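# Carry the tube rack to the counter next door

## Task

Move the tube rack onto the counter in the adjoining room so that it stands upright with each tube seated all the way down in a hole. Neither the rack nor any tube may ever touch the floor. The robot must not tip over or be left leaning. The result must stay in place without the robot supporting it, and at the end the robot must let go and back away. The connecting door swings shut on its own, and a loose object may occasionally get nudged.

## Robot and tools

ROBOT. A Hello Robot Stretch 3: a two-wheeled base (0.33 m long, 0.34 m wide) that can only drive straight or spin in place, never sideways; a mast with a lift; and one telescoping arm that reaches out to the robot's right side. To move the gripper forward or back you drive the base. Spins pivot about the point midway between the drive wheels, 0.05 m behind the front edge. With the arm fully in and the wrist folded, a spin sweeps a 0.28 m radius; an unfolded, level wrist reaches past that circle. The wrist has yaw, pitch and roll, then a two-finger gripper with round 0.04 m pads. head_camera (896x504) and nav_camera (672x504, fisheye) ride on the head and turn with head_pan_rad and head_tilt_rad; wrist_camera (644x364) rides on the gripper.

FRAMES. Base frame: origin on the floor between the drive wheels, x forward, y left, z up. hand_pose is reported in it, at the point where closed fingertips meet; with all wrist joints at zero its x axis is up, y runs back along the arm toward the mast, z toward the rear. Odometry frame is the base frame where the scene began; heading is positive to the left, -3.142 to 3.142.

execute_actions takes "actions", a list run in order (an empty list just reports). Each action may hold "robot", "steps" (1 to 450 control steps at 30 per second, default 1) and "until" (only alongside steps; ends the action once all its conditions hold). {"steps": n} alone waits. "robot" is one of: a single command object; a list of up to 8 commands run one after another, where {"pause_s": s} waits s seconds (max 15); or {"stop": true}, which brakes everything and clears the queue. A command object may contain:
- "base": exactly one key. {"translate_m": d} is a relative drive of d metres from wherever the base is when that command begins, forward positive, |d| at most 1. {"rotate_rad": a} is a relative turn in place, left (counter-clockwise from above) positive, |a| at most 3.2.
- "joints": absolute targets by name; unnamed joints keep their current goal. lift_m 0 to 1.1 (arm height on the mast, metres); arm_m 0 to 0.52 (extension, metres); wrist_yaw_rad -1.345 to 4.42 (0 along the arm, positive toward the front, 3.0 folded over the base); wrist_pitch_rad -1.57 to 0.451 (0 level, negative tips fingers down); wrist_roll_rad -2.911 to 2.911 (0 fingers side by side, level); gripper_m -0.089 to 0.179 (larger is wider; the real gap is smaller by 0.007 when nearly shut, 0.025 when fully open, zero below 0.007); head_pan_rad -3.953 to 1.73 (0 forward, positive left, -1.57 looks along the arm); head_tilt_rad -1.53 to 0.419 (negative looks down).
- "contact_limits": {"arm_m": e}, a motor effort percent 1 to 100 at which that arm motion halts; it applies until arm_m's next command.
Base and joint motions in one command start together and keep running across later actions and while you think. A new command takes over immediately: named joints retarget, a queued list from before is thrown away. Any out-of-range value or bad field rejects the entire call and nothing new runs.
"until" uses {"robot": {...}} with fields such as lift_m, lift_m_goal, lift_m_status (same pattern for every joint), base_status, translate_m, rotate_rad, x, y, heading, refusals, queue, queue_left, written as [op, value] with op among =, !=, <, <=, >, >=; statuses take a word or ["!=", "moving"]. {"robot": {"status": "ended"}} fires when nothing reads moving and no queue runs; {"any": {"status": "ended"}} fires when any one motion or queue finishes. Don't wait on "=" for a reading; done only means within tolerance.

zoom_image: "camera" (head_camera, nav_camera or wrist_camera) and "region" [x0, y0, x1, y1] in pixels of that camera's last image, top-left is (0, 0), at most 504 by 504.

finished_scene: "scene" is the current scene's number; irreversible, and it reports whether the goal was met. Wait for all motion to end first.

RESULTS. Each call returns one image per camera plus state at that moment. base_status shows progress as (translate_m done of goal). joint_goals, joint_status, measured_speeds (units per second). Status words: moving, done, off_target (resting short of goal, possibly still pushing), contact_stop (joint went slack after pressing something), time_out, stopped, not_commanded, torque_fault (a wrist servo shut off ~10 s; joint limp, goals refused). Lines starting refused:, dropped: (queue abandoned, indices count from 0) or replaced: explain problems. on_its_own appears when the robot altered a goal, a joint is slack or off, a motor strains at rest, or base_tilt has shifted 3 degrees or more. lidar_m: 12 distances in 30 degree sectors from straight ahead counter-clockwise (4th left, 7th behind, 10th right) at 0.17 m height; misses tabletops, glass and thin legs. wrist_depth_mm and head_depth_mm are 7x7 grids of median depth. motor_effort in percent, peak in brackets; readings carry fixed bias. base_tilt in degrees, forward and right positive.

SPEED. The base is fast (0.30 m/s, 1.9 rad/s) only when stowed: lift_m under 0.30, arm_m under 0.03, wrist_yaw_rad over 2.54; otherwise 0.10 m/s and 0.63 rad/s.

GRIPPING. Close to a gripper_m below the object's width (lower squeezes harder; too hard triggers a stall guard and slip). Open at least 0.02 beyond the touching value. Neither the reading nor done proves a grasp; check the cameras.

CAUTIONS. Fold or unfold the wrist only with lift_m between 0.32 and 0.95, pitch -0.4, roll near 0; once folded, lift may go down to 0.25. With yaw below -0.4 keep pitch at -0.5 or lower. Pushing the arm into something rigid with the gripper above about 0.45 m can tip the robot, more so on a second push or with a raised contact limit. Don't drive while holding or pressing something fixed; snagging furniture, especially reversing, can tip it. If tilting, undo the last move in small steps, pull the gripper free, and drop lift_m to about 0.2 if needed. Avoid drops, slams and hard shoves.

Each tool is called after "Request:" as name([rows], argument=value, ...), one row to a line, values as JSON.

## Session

Request:
execute_actions(actions=[])

Scene clock: 0.00 s.
robot.base_odometry: x=+0.000 y=+0.000 heading=+0.000 (m, m, rad; robot's odometry frame)
robot.turned_by_wheels: +0.000 (rad since the last result)
robot.turned_by_imu: +0.000 (rad since the last result)
robot.base_tilt: forward=+0.1 right=-1.9 (deg)
robot.lidar_m: 1.47 1.09 0.84 0.80 0.81 1.06 1.06 1.08 1.40 2.98 2.26 1.27
robot.head_depth_mm: 1418 1428 1425 1465 1483 1325 915 / 1414 1416 1414 1448 1455 1325 909 / 1386 1392 1393 1425 1441 1308 904 / 1379 1396 1396 1414 1428 1311 900 / 1364 1371 1383 1396 1405 1289 894 / 1343 1356 1373 1377 1398 1290 890 / 1329 1342 1358 1359 1379 1276 882
robot.base_status: not_commanded
robot.joint_positions: lift_m=+0.377 arm_m=-0.001 wrist_yaw_rad=+3.029 wrist_pitch_rad=-0.412 wrist_roll_rad=-0.005 gripper_m=+0.037 head_pan_rad=+0.010 head_tilt_rad=-0.015
robot.joint_goals: lift_m=+0.377 arm_m=-0.001 wrist_yaw_rad=+3.029 wrist_pitch_rad=-0.412 wrist_roll_rad=-0.005 gripper_m=+0.037 head_pan_rad=+0.010 head_tilt_rad=-0.015
robot.joint_status: lift_m=not_commanded arm_m=not_commanded wrist_yaw_rad=not_commanded wrist_pitch_rad=not_commanded wrist_roll_rad=not_commanded gripper_m=not_commanded head_pan_rad=not_commanded head_tilt_rad=not_commanded
robot.measured_speeds: translate_m=+0.000 rotate_rad=+0.000 lift_m=+0.000 arm_m=+0.000 wrist_yaw_rad=+0.000 wrist_pitch_rad=+0.000 wrist_roll_rad=+0.000 head_pan_rad=+0.000 head_tilt_rad=+0.000
robot: refusals=0 queue=idle queue_left=0
robot.motor_effort: left_wheel=+0 right_wheel=+0 lift_m=+31 arm_m=-1 wrist_yaw_rad=+0 wrist_pitch_rad=+7 wrist_roll_rad=+0 gripper_m=+0 head_pan_rad=+0 head_tilt_rad=+1 (%)
robot.hand_pose: x=+0.0040 y=+0.0793 z=+0.3907 quat_wxyz=(+0.184, +0.697, +0.106, +0.685) (m; robot's base frame)
robot.wrist_depth_mm: 672 - 740 760 794 848 883 / 715 748 788 810 870 903 947 / 790 818 865 905 959 - - / 844 877 914 930 935 902 907 / 792 791 - 776 766 723 715 / 663 650 - 625 - 613 602 / 562 548 - 556 513 520 513
pictures: head_camera (sideways: a quarter turn clockwise sets it upright), nav_camera (sideways: a quarter turn counterclockwise sets it upright), wrist_camera
Images, in order (width x height): head_camera 896x504, nav_camera 672x504, wrist_camera 644x364.

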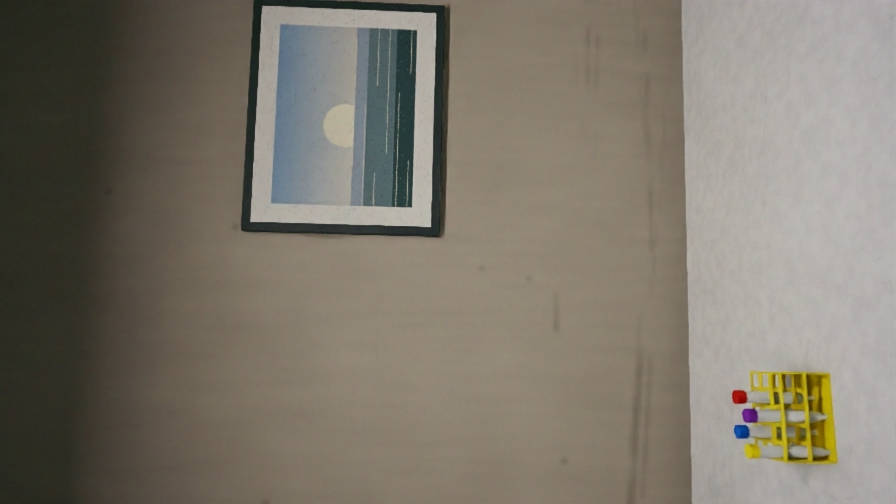

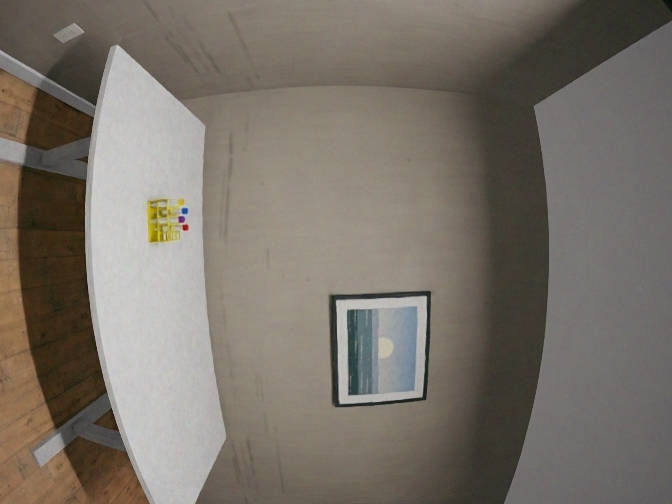

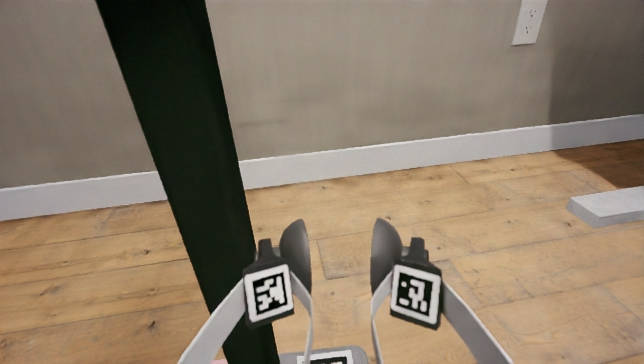

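Request:
execute_actions([
  {"robot":[{"base":{"translate_m":0.42},"joints":{"lift_m":0.93}},{"base":{"rotate_rad":1.57},"joints":{"head_pan_rad":-1.3,"head_tilt_rad":-0.7}}],"steps":450,"until":{"robot":{"status":"ended"}}},
])

Scene clock: 18.53 s.
robot.base_odometry: x=+0.420 y=+0.000 heading=+1.570 (m, m, rad; robot's odometry frame)
robot.turned_by_wheels: +1.570 (rad since the last result)
robot.turned_by_imu: +1.582 (rad since the last result)
robot.base_tilt: forward=+0.2 right=-1.7 (deg)
robot.lidar_m: 0.83 0.84 1.09 1.48 1.51 2.07 2.94 0.94 0.96 1.05 0.74 0.76
robot.head_depth_mm: 828 932 1041 873 726 - 521 / 841 949 1047 865 720 - - / 858 969 1068 859 736 - 1098 / 877 993 1079 855 713 - 1073 / 893 1012 1095 770 690 581 1087 / 909 1036 1097 847 687 579 1109 / 929 1056 1093 838 684 576 1107
robot.base_status: done (rotate_rad +1.5699 of +1.5700)
robot.joint_positions: lift_m=+0.930 arm_m=-0.001 wrist_yaw_rad=+3.029 wrist_pitch_rad=-0.413 wrist_roll_rad=-0.005 gripper_m=+0.037 head_pan_rad=-1.293 head_tilt_rad=-0.691
robot.joint_goals: lift_m=+0.930 arm_m=-0.001 wrist_yaw_rad=+3.029 wrist_pitch_rad=-0.413 wrist_roll_rad=-0.005 gripper_m=+0.037 head_pan_rad=-1.300 head_tilt_rad=-0.700
robot.joint_status: lift_m=done arm_m=not_commanded wrist_yaw_rad=not_commanded wrist_pitch_rad=not_commanded wrist_roll_rad=not_commanded gripper_m=not_commanded head_pan_rad=done head_tilt_rad=done
robot.measured_speeds: translate_m=+0.000 rotate_rad=+0.000 lift_m=+0.000 arm_m=+0.000 wrist_yaw_rad=+0.000 wrist_pitch_rad=+0.000 wrist_roll_rad=+0.000 head_pan_rad=+0.000 head_tilt_rad=+0.000
robot: refusals=0 queue=done queue_left=0
robot.motor_effort: left_wheel=-2(7) right_wheel=+1(4) lift_m=+37(38) arm_m=+0(1) wrist_yaw_rad=+1(0) wrist_pitch_rad=+7(7) wrist_roll_rad=+0(0) gripper_m=+0(0) head_pan_rad=-3(52) head_tilt_rad=-3(31) (%)
robot.hand_pose: x=+0.0040 y=+0.0792 z=+0.9436 quat_wxyz=(+0.184, +0.697, +0.107, +0.685) (m; robot's base frame)
robot.wrist_depth_mm: - - - - - - 796 / - - - - - - 830 / - - - - - - 835 / - - - - - - 862 / - - - - - - 881 / - - - - - - 900 / - - - - - - 916
pictures: head_camera (sideways: a quarter turn clockwise sets it upright), nav_camera (sideways: a quarter turn counterclockwise sets it upright), wrist_camera
Images, in order (width x height): head_camera 896x504, nav_camera 672x504, wrist_camera 644x364.

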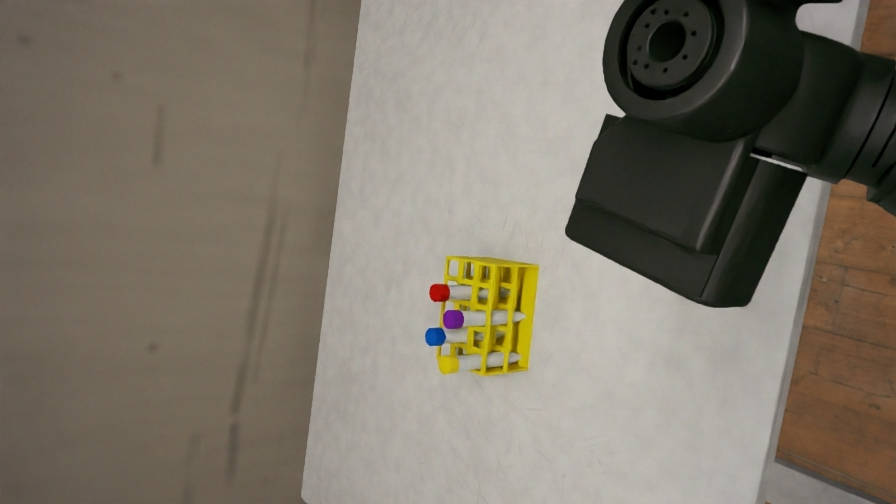

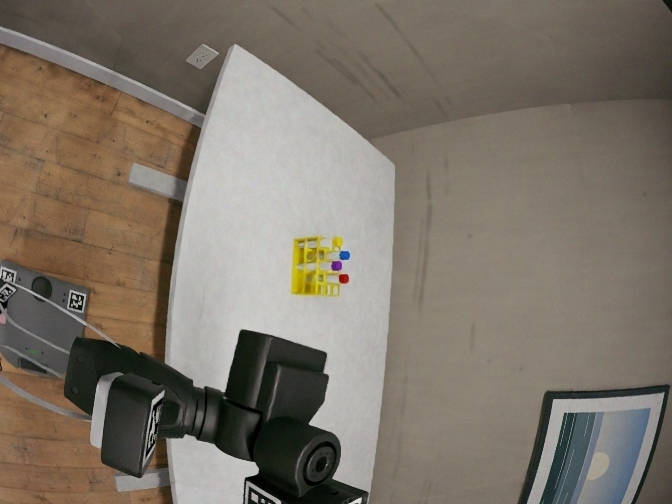

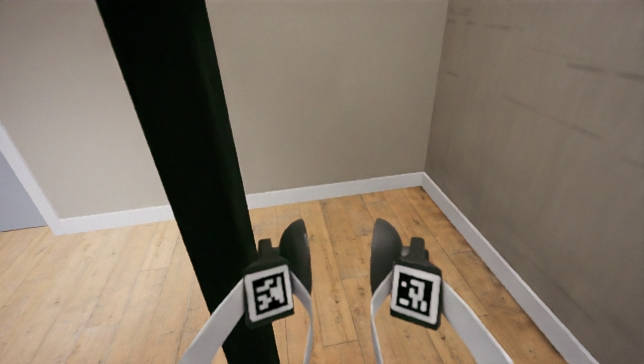

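Request:
execute_actions([
  {"robot":[{"joints":{"wrist_yaw_rad":1.84,"wrist_pitch_rad":-0.4}},{"base":{"translate_m":-0.2},"joints":{"wrist_pitch_rad":-0.05,"gripper_m":0.16,"arm_m":0.42}},{"joints":{"lift_m":0.8}}],"steps":450,"until":{"robot":{"status":"ended"}}},
])

Scene clock: 37.73 s.
robot.base_odometry: x=+0.420 y=-0.200 heading=+1.570 (m, m, rad; robot's odometry frame)
robot.turned_by_wheels: +0.000 (rad since the last result)
robot.turned_by_imu: -0.002 (rad since the last result)
robot.base_tilt: forward=+0.1 right=-1.8 (deg)
robot.lidar_m: 1.02 1.05 1.36 1.46 1.49 2.04 2.74 1.64 0.81 1.06 1.08 0.89
robot.head_depth_mm: 837 943 1031 871 703 592 541 / 856 962 1063 814 702 590 1081 / 871 984 1082 807 697 586 1095 / 888 1005 1098 856 693 583 1109 / 907 1027 1103 879 692 580 1114 / 926 1054 1097 819 687 578 1126 / 942 1079 1088 766 682 589 1125
robot.base_status: done (translate_m -0.2000 of -0.2000)
robot.joint_positions: lift_m=+0.800 arm_m=+0.420 wrist_yaw_rad=+1.841 wrist_pitch_rad=-0.071 wrist_roll_rad=-0.005 gripper_m=+0.160 head_pan_rad=-1.293 head_tilt_rad=-0.692
robot.joint_goals: lift_m=+0.800 arm_m=+0.420 wrist_yaw_rad=+1.840 wrist_pitch_rad=-0.050 wrist_roll_rad=-0.005 gripper_m=+0.160 head_pan_rad=-1.300 head_tilt_rad=-0.700
robot.joint_status: lift_m=done arm_m=done wrist_yaw_rad=done wrist_pitch_rad=done wrist_roll_rad=not_commanded gripper_m=done head_pan_rad=done head_tilt_rad=done
robot.measured_speeds: translate_m=+0.000 rotate_rad=+0.000 lift_m=+0.000 arm_m=+0.000 wrist_yaw_rad=+0.000 wrist_pitch_rad=+0.000 wrist_roll_rad=+0.000 head_pan_rad=+0.000 head_tilt_rad=+0.000
robot: refusals=0 queue=done queue_left=0
robot.motor_effort: left_wheel=-2(8) right_wheel=+1(2) lift_m=+24(37) arm_m=+4(4) wrist_yaw_rad=+0(1) wrist_pitch_rad=+11(13) wrist_roll_rad=+0(0) gripper_m=+0(82) head_pan_rad=-4(4) head_tilt_rad=-3(4) (%)
robot.hand_pose: x=+0.2233 y=-0.4970 z=+0.8966 quat_wxyz=(+0.449, +0.576, -0.406, +0.549) (m; robot's base frame)
robot.wrist_depth_mm: - - - 939 872 833 800 / - - - 971 917 866 822 / - - - - 939 888 837 / - - - - 969 907 835 / - - - 660 582 628 609 / - - 469 461 329 444 459 / - 347 359 354 290 329 324
pictures: head_camera (sideways: a quarter turn clockwise sets it upright), nav_camera (sideways: a quarter turn counterclockwise sets it upright), wrist_camera
Images, in order (width x height): head_camera 896x504, nav_camera 672x504, wrist_camera 644x364.

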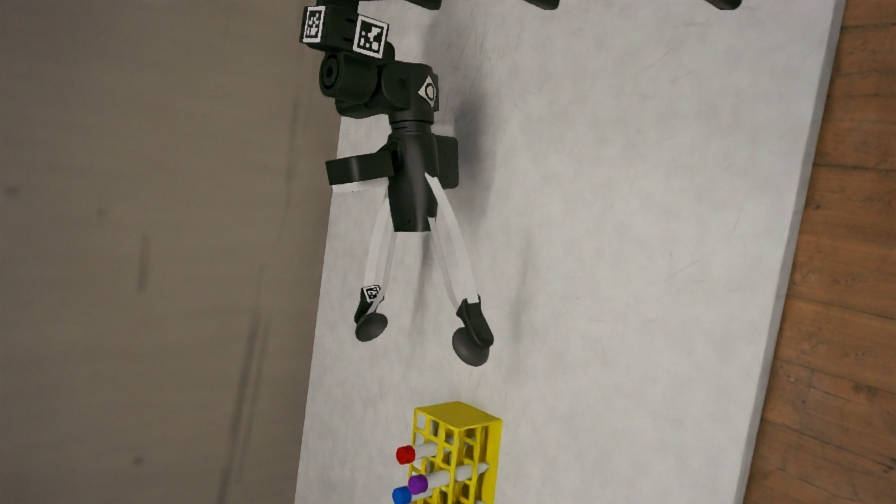

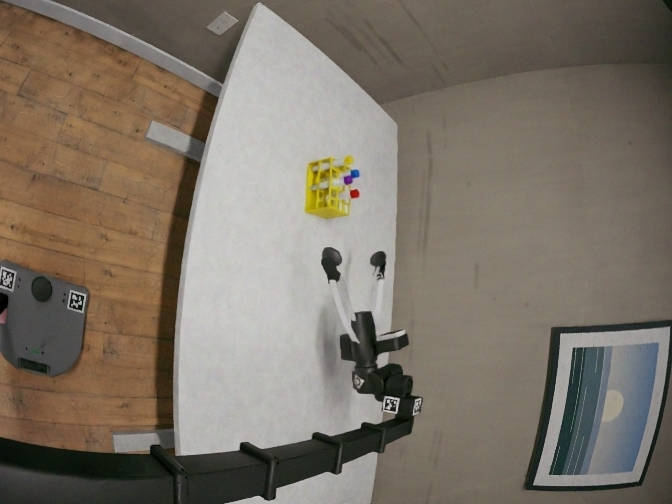

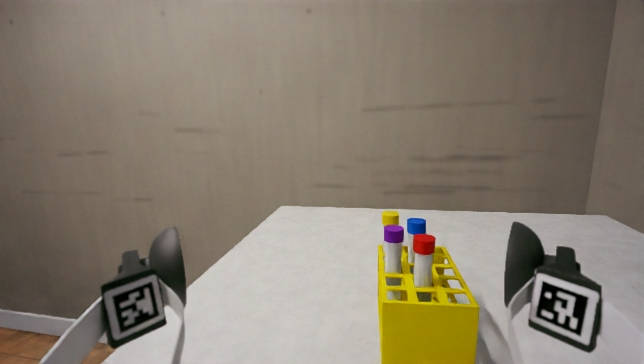

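Request:
execute_actions([
  {"robot":[{"joints":{"wrist_yaw_rad":1.7,"arm_m":0.47}},{"joints":{"lift_m":0.7}}],"steps":450,"until":{"robot":{"status":"ended"}}},
])

Scene clock: 49.93 s.
robot.base_odometry: x=+0.420 y=-0.200 heading=+1.570 (m, m, rad; robot's odometry frame)
robot.turned_by_wheels: +0.000 (rad since the last result)
robot.turned_by_imu: -0.001 (rad since the last result)
robot.base_tilt: forward=+0.1 right=-1.8 (deg)
robot.lidar_m: 1.03 1.05 1.37 1.46 1.49 2.04 2.74 1.64 0.80 1.06 1.09 0.89
robot.head_depth_mm: 840 941 1049 842 713 590 814 / 857 963 1050 811 699 589 1083 / 871 981 1072 807 695 584 1093 / 889 1005 1088 854 693 583 1108 / 905 1027 1110 852 689 580 1109 / 928 1048 1103 819 687 579 1126 / 942 1078 1088 767 683 587 1117
robot.base_status: done (translate_m -0.2000 of -0.2000)
robot.joint_positions: lift_m=+0.700 arm_m=+0.470 wrist_yaw_rad=+1.702 wrist_pitch_rad=-0.071 wrist_roll_rad=-0.005 gripper_m=+0.160 head_pan_rad=-1.293 head_tilt_rad=-0.692
robot.joint_goals: lift_m=+0.700 arm_m=+0.470 wrist_yaw_rad=+1.700 wrist_pitch_rad=-0.050 wrist_roll_rad=-0.005 gripper_m=+0.160 head_pan_rad=-1.300 head_tilt_rad=-0.700
robot.joint_status: lift_m=done arm_m=done wrist_yaw_rad=done wrist_pitch_rad=done wrist_roll_rad=not_commanded gripper_m=done head_pan_rad=done head_tilt_rad=done
robot.measured_speeds: translate_m=+0.000 rotate_rad=+0.000 lift_m=+0.000 arm_m=+0.000 wrist_yaw_rad=+0.000 wrist_pitch_rad=+0.000 wrist_roll_rad=+0.000 head_pan_rad=+0.000 head_tilt_rad=+0.000
robot: refusals=0 queue=done queue_left=0
robot.motor_effort: left_wheel=-2(2) right_wheel=+1(1) lift_m=+24(26) arm_m=+4(4) wrist_yaw_rad=-1(3) wrist_pitch_rad=+11(11) wrist_roll_rad=+0(0) gripper_m=+0(0) head_pan_rad=-5(4) head_tilt_rad=-3(3) (%)
robot.hand_pose: x=+0.2303 y=-0.5815 z=+0.7967 quat_wxyz=(+0.486, +0.547, -0.445, +0.516) (m; robot's base frame)
robot.wrist_depth_mm: 959 956 934 921 898 877 580 / - 999 968 941 930 897 583 / - - - 973 956 918 581 / - - 704 325 646 617 534 / - 443 394 285 380 373 360 / 287 - 275 271 265 262 271 / 222 204 211 208 206 202 191
pictures: head_camera (sideways: a quarter turn clockwise sets it upright), nav_camera (sideways: a quarter turn counterclockwise sets it upright), wrist_camera
Images, in order (width x height): head_camera 896x504, nav_camera 672x504, wrist_camera 644x364.

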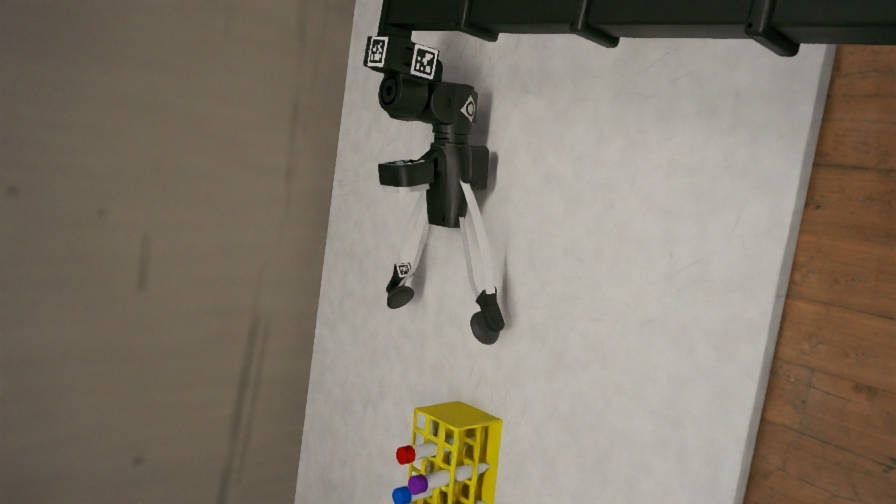

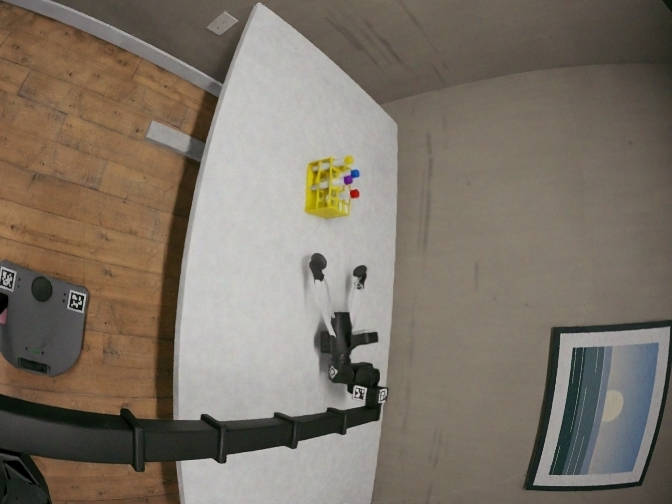

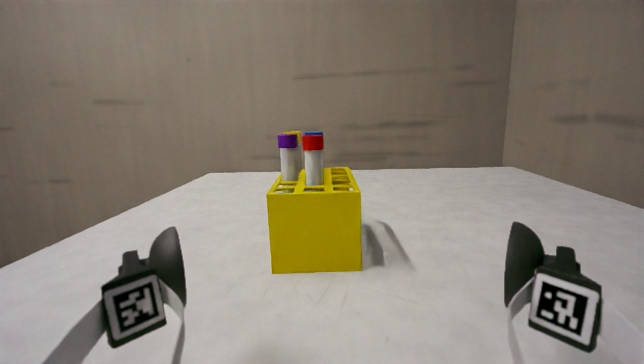

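Request:
execute_actions([
  {"robot":[{"joints":{"arm_m":0.43,"lift_m":0.69},"base":{"translate_m":0.17}}],"steps":450,"until":{"robot":{"status":"ended"}}},
])

Scene clock: 61.03 s.
robot.base_odometry: x=+0.420 y=-0.030 heading=+1.570 (m, m, rad; robot's odometry frame)
robot.turned_by_wheels: +0.000 (rad since the last result)
robot.turned_by_imu: -0.003 (rad since the last result)
robot.base_tilt: forward=+0.2 right=-1.7 (deg)
robot.lidar_m: 0.86 0.88 1.13 1.47 1.50 2.06 2.91 0.92 0.92 1.05 0.76 0.76
robot.head_depth_mm: 829 930 1041 842 703 590 534 / 845 952 1047 927 700 587 539 / 860 972 1069 923 698 584 1076 / 878 987 1069 855 693 582 1072 / 892 1010 1100 754 679 580 1088 / 916 1034 1100 817 686 578 1105 / 930 1061 1089 841 681 575 1120
robot.base_status: done (translate_m +0.1700 of +0.1700)
robot.joint_positions: lift_m=+0.690 arm_m=+0.430 wrist_yaw_rad=+1.702 wrist_pitch_rad=-0.071 wrist_roll_rad=-0.005 gripper_m=+0.160 head_pan_rad=-1.293 head_tilt_rad=-0.692
robot.joint_goals: lift_m=+0.690 arm_m=+0.430 wrist_yaw_rad=+1.700 wrist_pitch_rad=-0.050 wrist_roll_rad=-0.005 gripper_m=+0.160 head_pan_rad=-1.300 head_tilt_rad=-0.700
robot.joint_status: lift_m=done arm_m=done wrist_yaw_rad=done wrist_pitch_rad=done wrist_roll_rad=not_commanded gripper_m=done head_pan_rad=done head_tilt_rad=done
robot.measured_speeds: translate_m=+0.000 rotate_rad=+0.000 lift_m=+0.000 arm_m=+0.000 wrist_yaw_rad=+0.000 wrist_pitch_rad=+0.000 wrist_roll_rad=+0.000 head_pan_rad=+0.000 head_tilt_rad=+0.000
robot: refusals=0 queue=done queue_left=0
robot.motor_effort: left_wheel=-2(5) right_wheel=+1(4) lift_m=+24(28) arm_m=-5(6) wrist_yaw_rad=-1(1) wrist_pitch_rad=+11(11) wrist_roll_rad=+0(0) gripper_m=+0(0) head_pan_rad=-4(4) head_tilt_rad=-4(5) (%)
robot.hand_pose: x=+0.2303 y=-0.5422 z=+0.7867 quat_wxyz=(+0.486, +0.547, -0.445, +0.516) (m; robot's base frame)
robot.wrist_depth_mm: 802 793 773 764 750 732 622 / 847 810 796 785 764 760 619 / 884 851 830 801 798 774 626 / 898 881 575 151 603 580 559 / 951 410 343 138 324 348 335 / 266 - 166 117 107 245 251 / 207 190 110 109 109 188 178
pictures: head_camera (sideways: a quarter turn clockwise sets it upright), nav_camera (sideways: a quarter turn counterclockwise sets it upright), wrist_camera
Images, in order (width x height): head_camera 896x504, nav_camera 672x504, wrist_camera 644x364.

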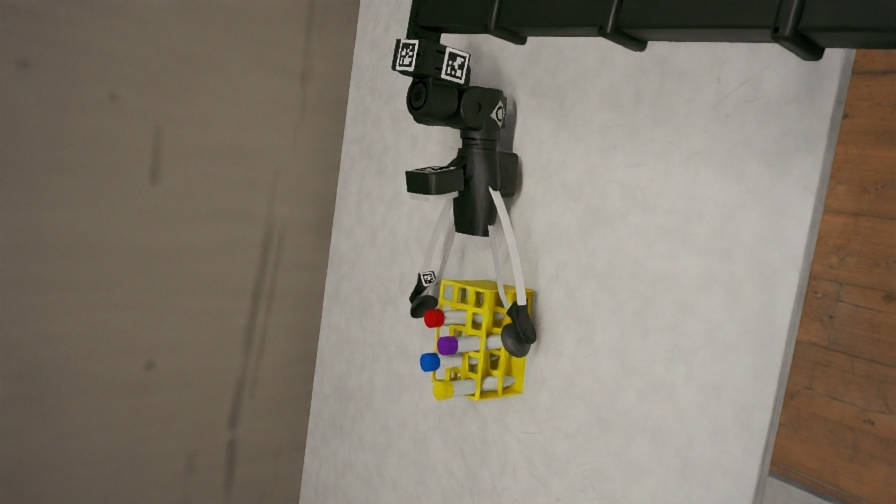

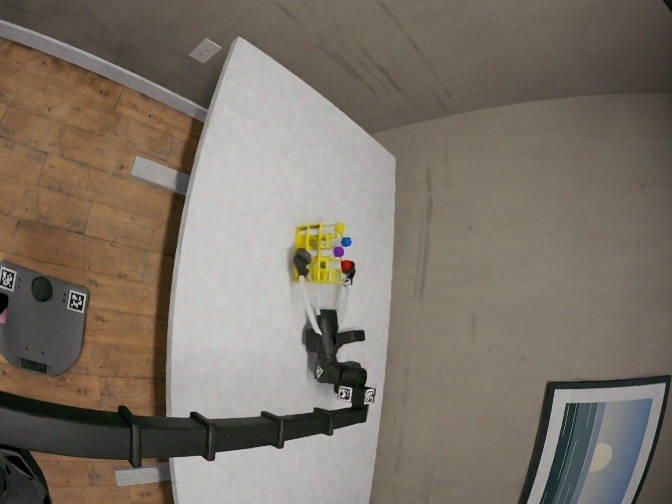

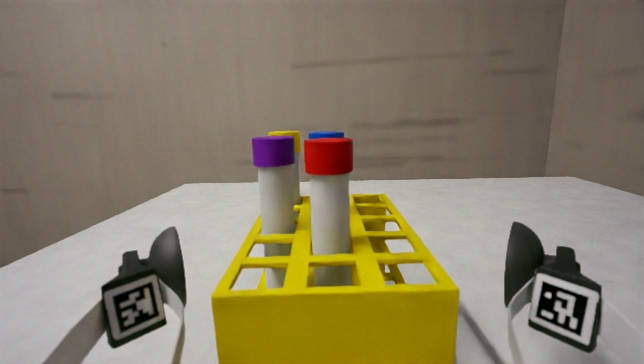

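Centred. Close and lift.

Request:
execute_actions([
  {"robot":[{"joints":{"gripper_m":0.035}},{"pause_s":1},{"joints":{"lift_m":0.76}}],"steps":450,"until":{"robot":{"status":"ended"}}},
])

Scene clock: 70.27 s.
robot.base_odometry: x=+0.420 y=-0.030 heading=+1.570 (m, m, rad; robot's odometry frame)
robot.turned_by_wheels: +0.000 (rad since the last result)
robot.turned_by_imu: -0.002 (rad since the last result)
robot.base_tilt: forward=+0.2 right=-1.8 (deg)
robot.lidar_m: 0.86 0.87 1.13 1.47 1.50 2.06 2.91 0.92 0.92 1.05 0.76 0.76
robot.head_depth_mm: 830 933 1032 843 703 590 530 / 845 951 1057 812 699 588 538 / 863 967 1080 808 694 584 1073 / 878 990 1072 828 694 582 1072 / 895 1016 1096 728 687 581 1089 / 912 1039 1100 684 686 577 1108 / 933 1062 1088 840 683 577 1120
robot.base_status: done (translate_m +0.1700 of +0.1700)
robot.joint_positions: lift_m=+0.760 arm_m=+0.430 wrist_yaw_rad=+1.701 wrist_pitch_rad=-0.076 wrist_roll_rad=-0.005 gripper_m=+0.039 head_pan_rad=-1.293 head_tilt_rad=-0.692
robot.joint_goals: lift_m=+0.760 arm_m=+0.430 wrist_yaw_rad=+1.700 wrist_pitch_rad=-0.050 wrist_roll_rad=-0.005 gripper_m=+0.038 head_pan_rad=-1.300 head_tilt_rad=-0.700
robot.joint_status: lift_m=done arm_m=done wrist_yaw_rad=done wrist_pitch_rad=done wrist_roll_rad=not_commanded gripper_m=done head_pan_rad=done head_tilt_rad=done
robot.measured_speeds: translate_m=+0.000 rotate_rad=+0.000 lift_m=+0.000 arm_m=+0.000 wrist_yaw_rad=+0.000 wrist_pitch_rad=+0.000 wrist_roll_rad=+0.000 head_pan_rad=+0.000 head_tilt_rad=+0.000
robot: refusals=0 queue=done queue_left=0
robot.motor_effort: left_wheel=-2(2) right_wheel=+1(2) lift_m=+37(36) arm_m=-5(5) wrist_yaw_rad=-1(1) wrist_pitch_rad=+14(14) wrist_roll_rad=+0(0) gripper_m=-20(94) head_pan_rad=-4(5) head_tilt_rad=-4(4) (%)
robot.hand_pose: x=+0.2301 y=-0.5424 z=+0.8548 quat_wxyz=(+0.488, +0.548, -0.444, +0.515) (m; robot's base frame)
robot.wrist_depth_mm: 808 783 767 760 743 728 618 / 825 816 793 774 764 754 620 / 865 859 827 783 773 776 628 / 904 875 861 168 820 807 622 / 941 917 509 154 154 509 503 / 976 394 117 123 131 385 355 / 304 300 282 127 138 273 281
pictures: head_camera (sideways: a quarter turn clockwise sets it upright), nav_camera (sideways: a quarter turn counterclockwise sets it upright), wrist_camera
Images, in order (width x height): head_camera 896x504, nav_camera 672x504, wrist_camera 644x364.

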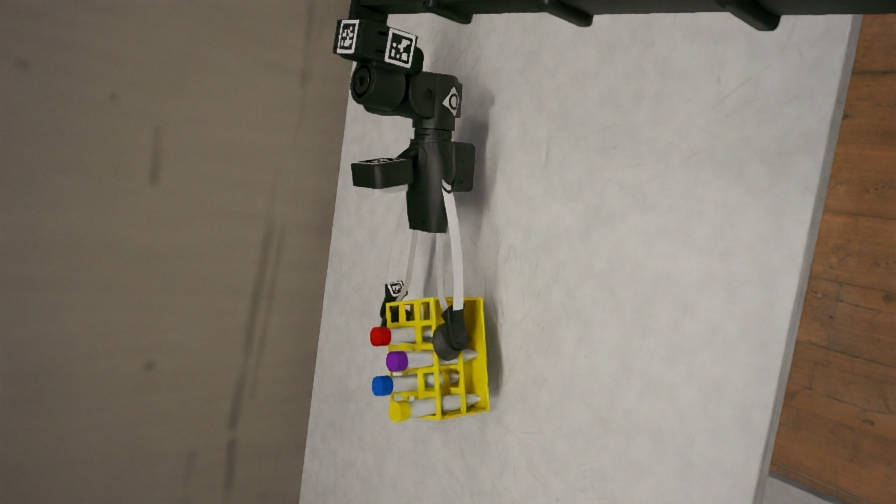

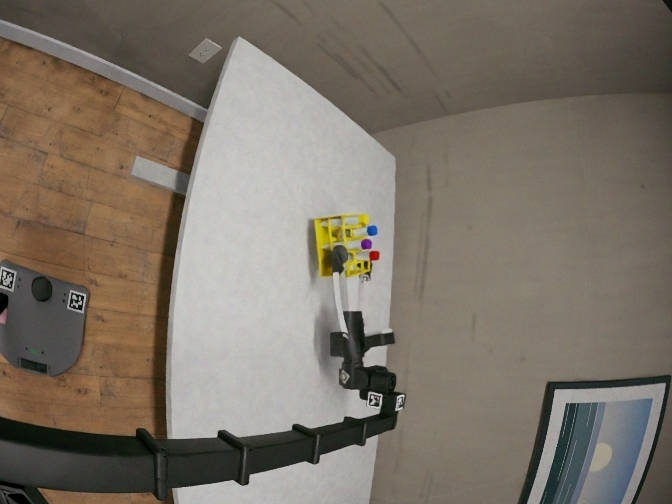

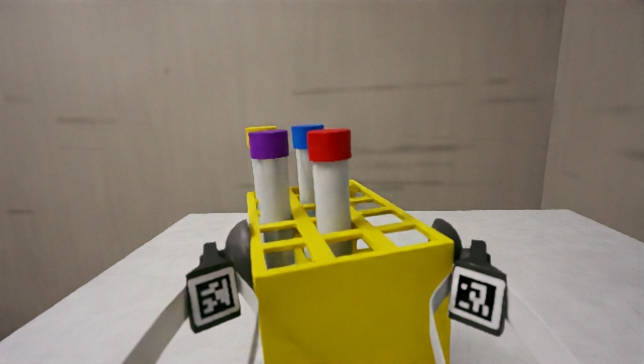

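Request:
execute_actions([
  {"robot":[{"joints":{"lift_m":0.85}},{"joints":{"arm_m":0.0}},{"joints":{"wrist_yaw_rad":2.95,"head_pan_rad":1.73,"head_tilt_rad":-0.4}},{"base":{"rotate_rad":0.5}}],"steps":450,"until":{"robot":{"status":"ended"}}},
])

Scene clock: 87.60 s.
robot.base_odometry: x=+0.420 y=-0.030 heading=+2.070 (m, m, rad; robot's odometry frame)
robot.turned_by_wheels: +0.500 (rad since the last result)
robot.turned_by_imu: +0.502 (rad since the last result)
robot.base_tilt: forward=+0.2 right=-1.8 (deg)
robot.lidar_m: 0.87 1.11 1.47 1.50 2.02 2.91 0.94 0.92 1.05 0.79 0.76 0.86
robot.head_depth_mm: 1212 1285 1374 1476 1594 1627 1327 / 1277 1361 1459 1567 1697 1627 1324 / 1343 1439 1548 1693 1845 1623 1311 / 1429 1536 1671 1808 1955 1613 1312 / 1531 1652 1809 1987 2052 1601 1342 / 1728 1875 2056 2272 2064 1605 1373 / 1845 1982 2202 - - - -
robot.base_status: done (rotate_rad +0.4999 of +0.5000)
robot.joint_positions: lift_m=+0.850 arm_m=+0.000 wrist_yaw_rad=+2.948 wrist_pitch_rad=-0.077 wrist_roll_rad=-0.005 gripper_m=+0.039 head_pan_rad=+1.723 head_tilt_rad=-0.409
robot.joint_goals: lift_m=+0.850 arm_m=+0.000 wrist_yaw_rad=+2.950 wrist_pitch_rad=-0.050 wrist_roll_rad=-0.005 gripper_m=+0.038 head_pan_rad=+1.730 head_tilt_rad=-0.400
robot.joint_status: lift_m=done arm_m=done wrist_yaw_rad=done wrist_pitch_rad=done wrist_roll_rad=not_commanded gripper_m=done head_pan_rad=done head_tilt_rad=done
robot.measured_speeds: translate_m=+0.000 rotate_rad=+0.000 lift_m=+0.000 arm_m=+0.000 wrist_yaw_rad=+0.000 wrist_pitch_rad=+0.000 wrist_roll_rad=+0.000 head_pan_rad=+0.000 head_tilt_rad=+0.000
robot: refusals=0 queue=done queue_left=0
robot.motor_effort: left_wheel=-2(8) right_wheel=+1(3) lift_m=+37(37) arm_m=-3(4) wrist_yaw_rad=+2(3) wrist_pitch_rad=+14(14) wrist_roll_rad=+0(0) gripper_m=-20(20) head_pan_rad=+5(52) head_tilt_rad=+4(23) (%)
robot.hand_pose: x=+0.0276 y=+0.1036 z=+0.9448 quat_wxyz=(+0.096, +0.704, -0.041, +0.703) (m; robot's base frame)
robot.wrist_depth_mm: - - - - - - - / - - - - - - - / - - - - - - - / - - - 169 - - - / - - - 154 154 - - / - - 117 122 132 - - / - - - 127 137 - -
pictures: head_camera (sideways: a quarter turn clockwise sets it upright), nav_camera (sideways: a quarter turn counterclockwise sets it upright), wrist_camera
Images, in order (width x height): head_camera 896x504, nav_camera 672x504, wrist_camera 644x364.

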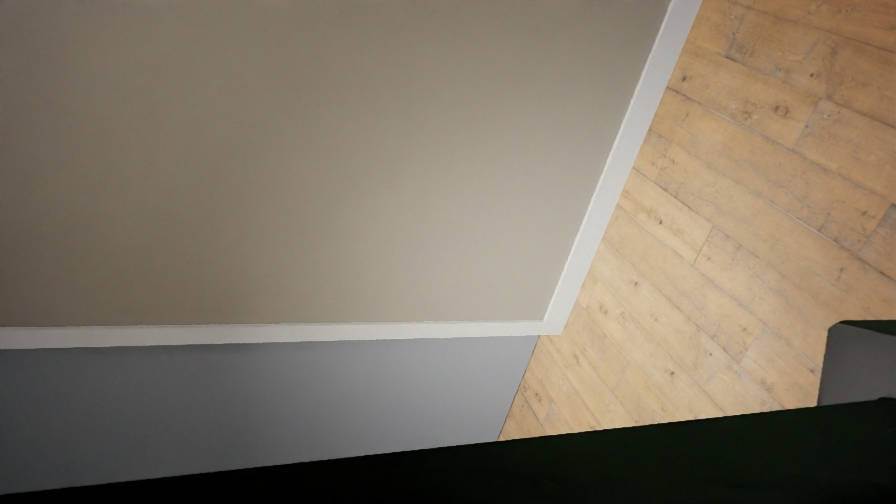

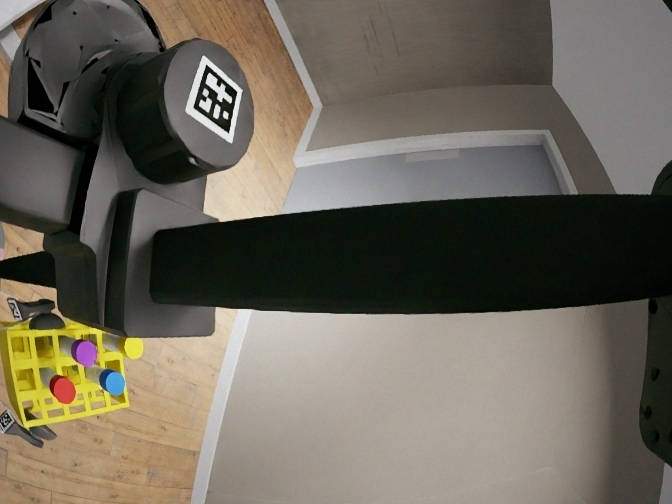

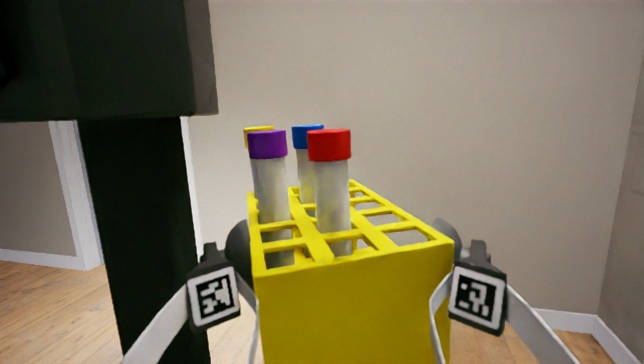

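Request:
execute_actions([
  {"robot":[{"base":{"rotate_rad":2.68},"joints":{"head_pan_rad":0,"head_tilt_rad":-0.7}},{"base":{"translate_m":0.94}},{"base":{"translate_m":0.92}},{"base":{"rotate_rad":-1.57}},{"base":{"translate_m":0.9}}],"steps":450,"until":{"robot":{"status":"ended"}}},
  {"steps":450,"until":{"robot":{"status":"ended"}}},
  {"steps":450,"until":{"robot":{"status":"ended"}}},
])

Scene clock: 204.60 s.
robot.base_odometry: x=-0.410 y=-1.923 heading=-3.103 (m, m, rad; robot's odometry frame)
robot.turned_by_wheels: +1.110 (rad since the last result)
robot.turned_by_imu: +1.104 (rad since the last result)
robot.base_tilt: forward=+0.2 right=-1.8 (deg)
robot.lidar_m: 0.58 0.54 0.67 1.09 1.12 1.48 2.03 1.91 2.76 2.33 0.80 0.61
robot.head_depth_mm: 458 520 604 714 875 1129 1146 / 457 518 598 707 867 1118 1145 / 454 516 595 703 859 1106 1133 / 452 513 592 699 851 1096 1135 / 450 510 585 692 843 1075 1131 / 448 506 583 688 840 1065 1123 / 445 502 579 681 781 914 1086
robot.base_status: done (translate_m +0.9000 of +0.9000)
robot.joint_positions: lift_m=+0.850 arm_m=+0.000 wrist_yaw_rad=+2.948 wrist_pitch_rad=-0.077 wrist_roll_rad=-0.005 gripper_m=+0.039 head_pan_rad=+0.007 head_tilt_rad=-0.692
robot.joint_goals: lift_m=+0.850 arm_m=+0.000 wrist_yaw_rad=+2.950 wrist_pitch_rad=-0.050 wrist_roll_rad=-0.005 gripper_m=+0.038 head_pan_rad=+0.000 head_tilt_rad=-0.700
robot.joint_status: lift_m=done arm_m=done wrist_yaw_rad=done wrist_pitch_rad=done wrist_roll_rad=not_commanded gripper_m=done head_pan_rad=done head_tilt_rad=done
robot.measured_speeds: translate_m=+0.000 rotate_rad=+0.000 lift_m=+0.000 arm_m=+0.000 wrist_yaw_rad=+0.000 wrist_pitch_rad=+0.000 wrist_roll_rad=+0.000 head_pan_rad=+0.000 head_tilt_rad=+0.000
robot: refusals=0 queue=done queue_left=0
robot.motor_effort: left_wheel=+2(8) right_wheel=-2(4) lift_m=+37(37) arm_m=-4(5) wrist_yaw_rad=+2(2) wrist_pitch_rad=+14(14) wrist_roll_rad=+0(0) gripper_m=-20(20) head_pan_rad=-6(52) head_tilt_rad=-3(23) (%)
robot.hand_pose: x=+0.0275 y=+0.1037 z=+0.9448 quat_wxyz=(+0.096, +0.704, -0.041, +0.703) (m; robot's base frame)
robot.wrist_depth_mm: - - - - 970 624 463 / - - - - - 638 467 / 949 - - - - 633 469 / 984 - - 169 - 656 475 / - - - 154 154 660 478 / - - 117 123 132 611 475 / - - - 127 138 726 480
pictures: head_camera (sideways: a quarter turn clockwise sets it upright), nav_camera (sideways: a quarter turn counterclockwise sets it upright), wrist_camera
Images, in order (width x height): head_camera 896x504, nav_camera 672x504, wrist_camera 644x364.

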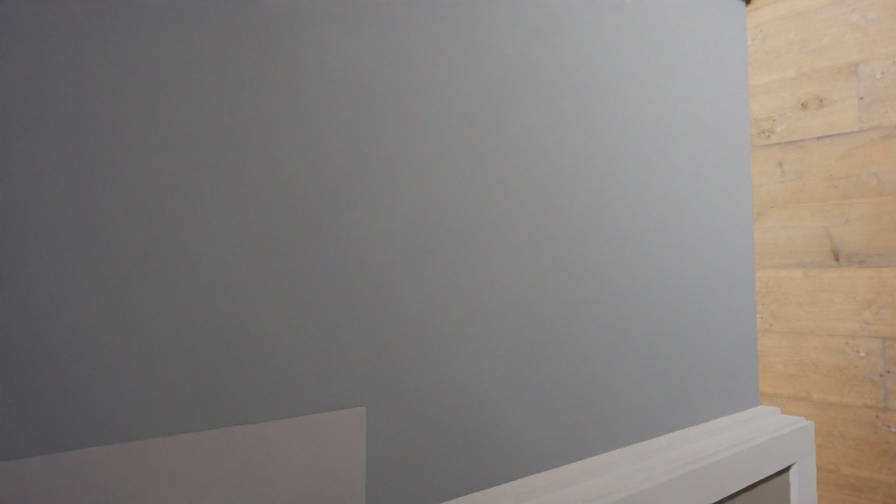

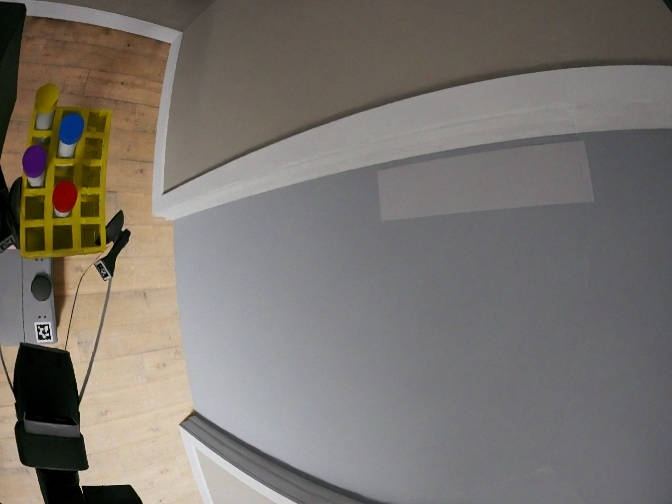

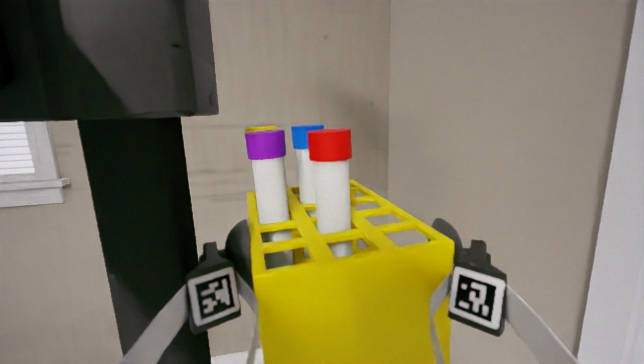

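Request:
execute_actions([
  {"robot":[{"base":{"translate_m":-0.5}},{"base":{"rotate_rad":-0.6}},{"base":{"translate_m":0.53}},{"base":{"rotate_rad":0.6}},{"base":{"translate_m":0.4}},{"base":{"rotate_rad":0.4}}],"steps":450,"until":{"robot":{"status":"ended"}}},
  {"steps":450,"until":{"robot":{"status":"ended"}}},
])

Scene clock: 240.40 s.
robot.base_odometry: x=-0.759 y=-1.637 heading=-2.703 (m, m, rad; robot's odometry frame)
robot.turned_by_wheels: +0.400 (rad since the last result)
robot.turned_by_imu: +0.396 (rad since the last result)
robot.base_tilt: forward=+0.1 right=-1.8 (deg)
robot.lidar_m: 0.25 0.31 0.58 1.42 1.72 2.35 2.05 2.62 2.36 0.36 0.28 0.25
robot.head_depth_mm: - - - - 295 348 444 / - - - - 305 374 485 / - - - 286 323 403 539 / - - - 295 344 439 601 / - - - 303 370 479 680 / - - - 320 399 529 788 / - - 293 341 433 590 932
robot.base_status: done (rotate_rad +0.3999 of +0.4000)
robot.joint_positions: lift_m=+0.850 arm_m=+0.000 wrist_yaw_rad=+2.948 wrist_pitch_rad=-0.077 wrist_roll_rad=-0.005 gripper_m=+0.039 head_pan_rad=+0.007 head_tilt_rad=-0.692
robot.joint_goals: lift_m=+0.850 arm_m=+0.000 wrist_yaw_rad=+2.950 wrist_pitch_rad=-0.050 wrist_roll_rad=-0.005 gripper_m=+0.038 head_pan_rad=+0.000 head_tilt_rad=-0.700
robot.joint_status: lift_m=done arm_m=done wrist_yaw_rad=done wrist_pitch_rad=done wrist_roll_rad=not_commanded gripper_m=done head_pan_rad=done head_tilt_rad=done
robot.measured_speeds: translate_m=+0.000 rotate_rad=+0.000 lift_m=+0.000 arm_m=+0.000 wrist_yaw_rad=+0.000 wrist_pitch_rad=+0.000 wrist_roll_rad=+0.000 head_pan_rad=+0.000 head_tilt_rad=+0.000
robot: refusals=0 queue=done queue_left=0
robot.motor_effort: left_wheel=-2(7) right_wheel=+1(5) lift_m=+37(37) arm_m=-4(4) wrist_yaw_rad=+1(2) wrist_pitch_rad=+14(13) wrist_roll_rad=+0(0) gripper_m=-21(20) head_pan_rad=-4(3) head_tilt_rad=-3(3) (%)
robot.hand_pose: x=+0.0274 y=+0.1037 z=+0.9448 quat_wxyz=(+0.096, +0.704, -0.041, +0.703) (m; robot's base frame)
robot.wrist_depth_mm: - - - - - 504 361 / - - - - - 518 360 / - - - 195 - 536 357 / - - - 167 - 549 360 / - - - 154 154 559 355 / - - 117 122 131 509 357 / - - - 127 137 625 354
pictures: head_camera (sideways: a quarter turn clockwise sets it upright), nav_camera (sideways: a quarter turn counterclockwise sets it upright), wrist_camera
Images, in order (width x height): head_camera 896x504, nav_camera 672x504, wrist_camera 644x364.

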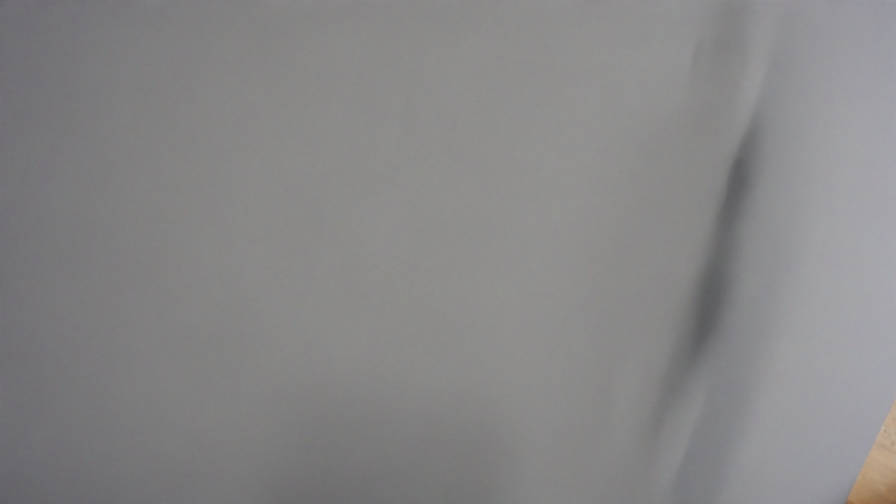

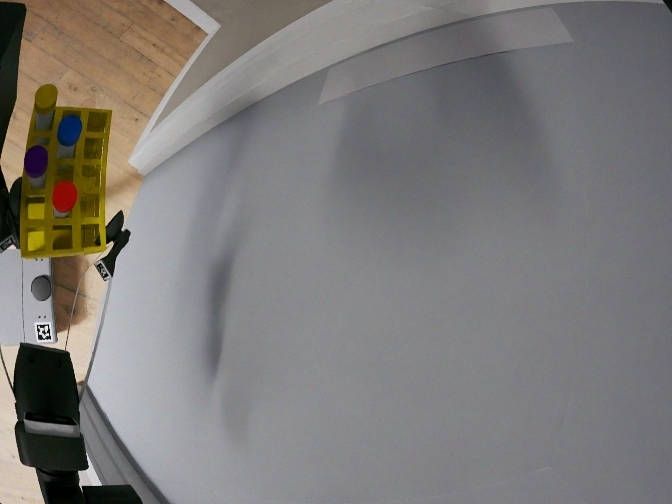

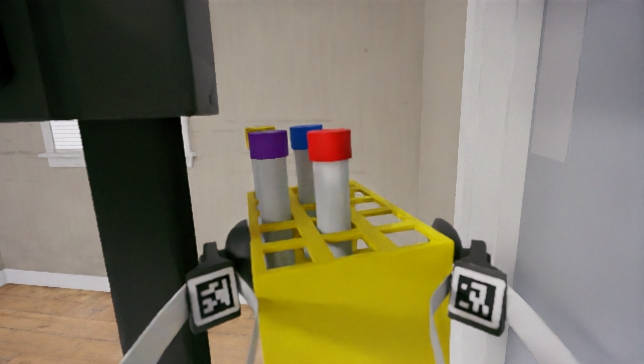

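Request:
execute_actions([
  {"robot":{"base":{"translate_m":0.22},"joints":{"head_pan_rad":0.5,"head_tilt_rad":-1.0}},"steps":450,"until":{"robot":{"status":"ended"}}},
])

Scene clock: 250.67 s.
robot.base_odometry: x=-0.958 y=-1.730 heading=-2.703 (m, m, rad; robot's odometry frame)
robot.turned_by_wheels: +0.000 (rad since the last result)
robot.turned_by_imu: -0.169 (rad since the last result)
robot.base_tilt: forward=+0.3 right=-1.7 (deg)
robot.lidar_m: - 0.15 0.18 0.48 1.50 2.40 2.24 2.83 2.44 0.19 0.15 -
robot.head_depth_mm: - - - - - - - / - - - - - - 346 / - - - - - 310 488 / - - - - - 375 1065 / - - - - 333 508 - / - - - - 459 322 309 / - - - 366 925 305 301
robot.base_status: done (translate_m +0.2200 of +0.2200)
robot.joint_positions: lift_m=+0.850 arm_m=+0.000 wrist_yaw_rad=+2.949 wrist_pitch_rad=-0.079 wrist_roll_rad=-0.005 gripper_m=+0.039 head_pan_rad=+0.494 head_tilt_rad=-0.990
robot.joint_goals: lift_m=+0.850 arm_m=+0.000 wrist_yaw_rad=+2.950 wrist_pitch_rad=-0.050 wrist_roll_rad=-0.005 gripper_m=+0.038 head_pan_rad=+0.500 head_tilt_rad=-1.000
robot.joint_status: lift_m=done arm_m=done wrist_yaw_rad=done wrist_pitch_rad=done wrist_roll_rad=not_commanded gripper_m=done head_pan_rad=done head_tilt_rad=done
robot.measured_speeds: translate_m=+0.000 rotate_rad=+0.000 lift_m=+0.000 arm_m=+0.000 wrist_yaw_rad=+0.000 wrist_pitch_rad=+0.000 wrist_roll_rad=+0.000 head_pan_rad=+0.000 head_tilt_rad=+0.000
robot: refusals=0 queue=done queue_left=0
robot.motor_effort: left_wheel=+1(20) right_wheel=+2(46) lift_m=+34(37) arm_m=+0(5) wrist_yaw_rad=+1(17) wrist_pitch_rad=+15(15) wrist_roll_rad=+0(0) gripper_m=-20(20) head_pan_rad=+3(40) head_tilt_rad=-4(23) (%)
robot.hand_pose: x=+0.0272 y=+0.1040 z=+0.9444 quat_wxyz=(+0.096, +0.704, -0.040, +0.703) (m; robot's base frame)
robot.wrist_depth_mm: - - - 489 391 164 104 / - - - 514 399 165 104 / - - - 506 400 166 104 / - - - 193 408 166 104 / - - 186 155 154 167 105 / - - 117 122 131 143 105 / - - - 127 137 184 105
pictures: head_camera (sideways: a quarter turn clockwise sets it upright), nav_camera (sideways: a quarter turn counterclockwise sets it upright), wrist_camera
Images, in order (width x height): head_camera 896x504, nav_camera 672x504, wrist_camera 644x364.

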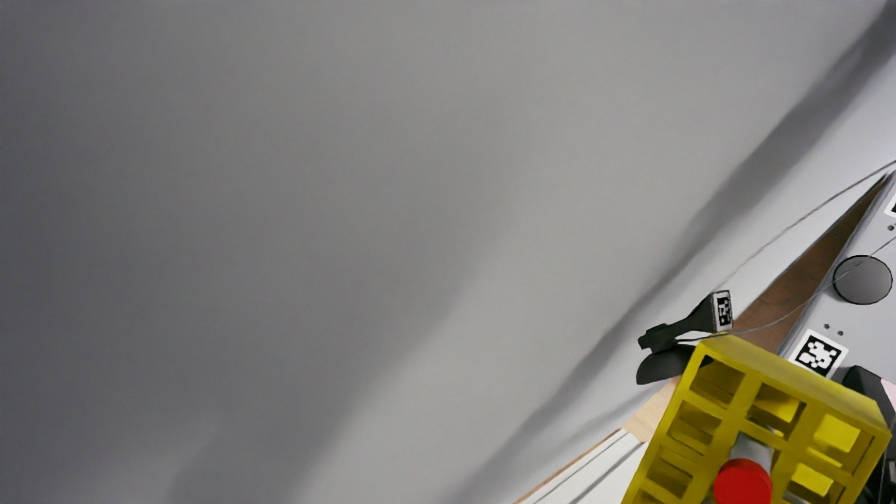

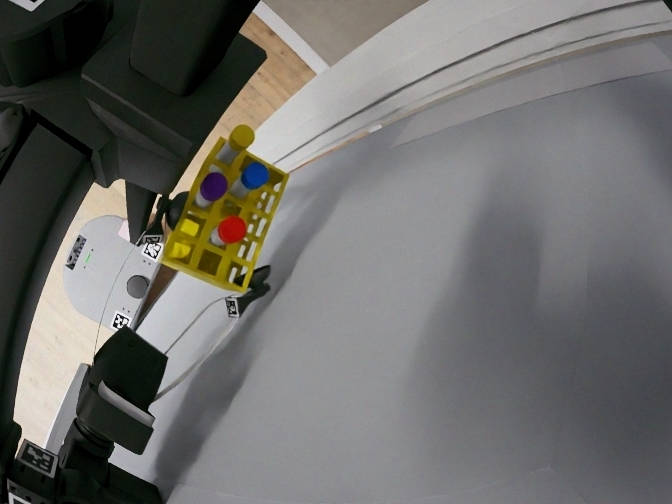

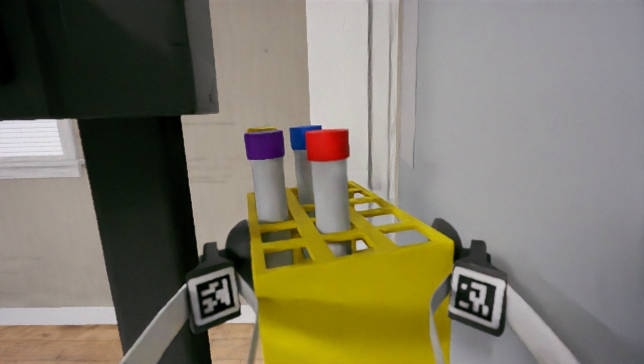

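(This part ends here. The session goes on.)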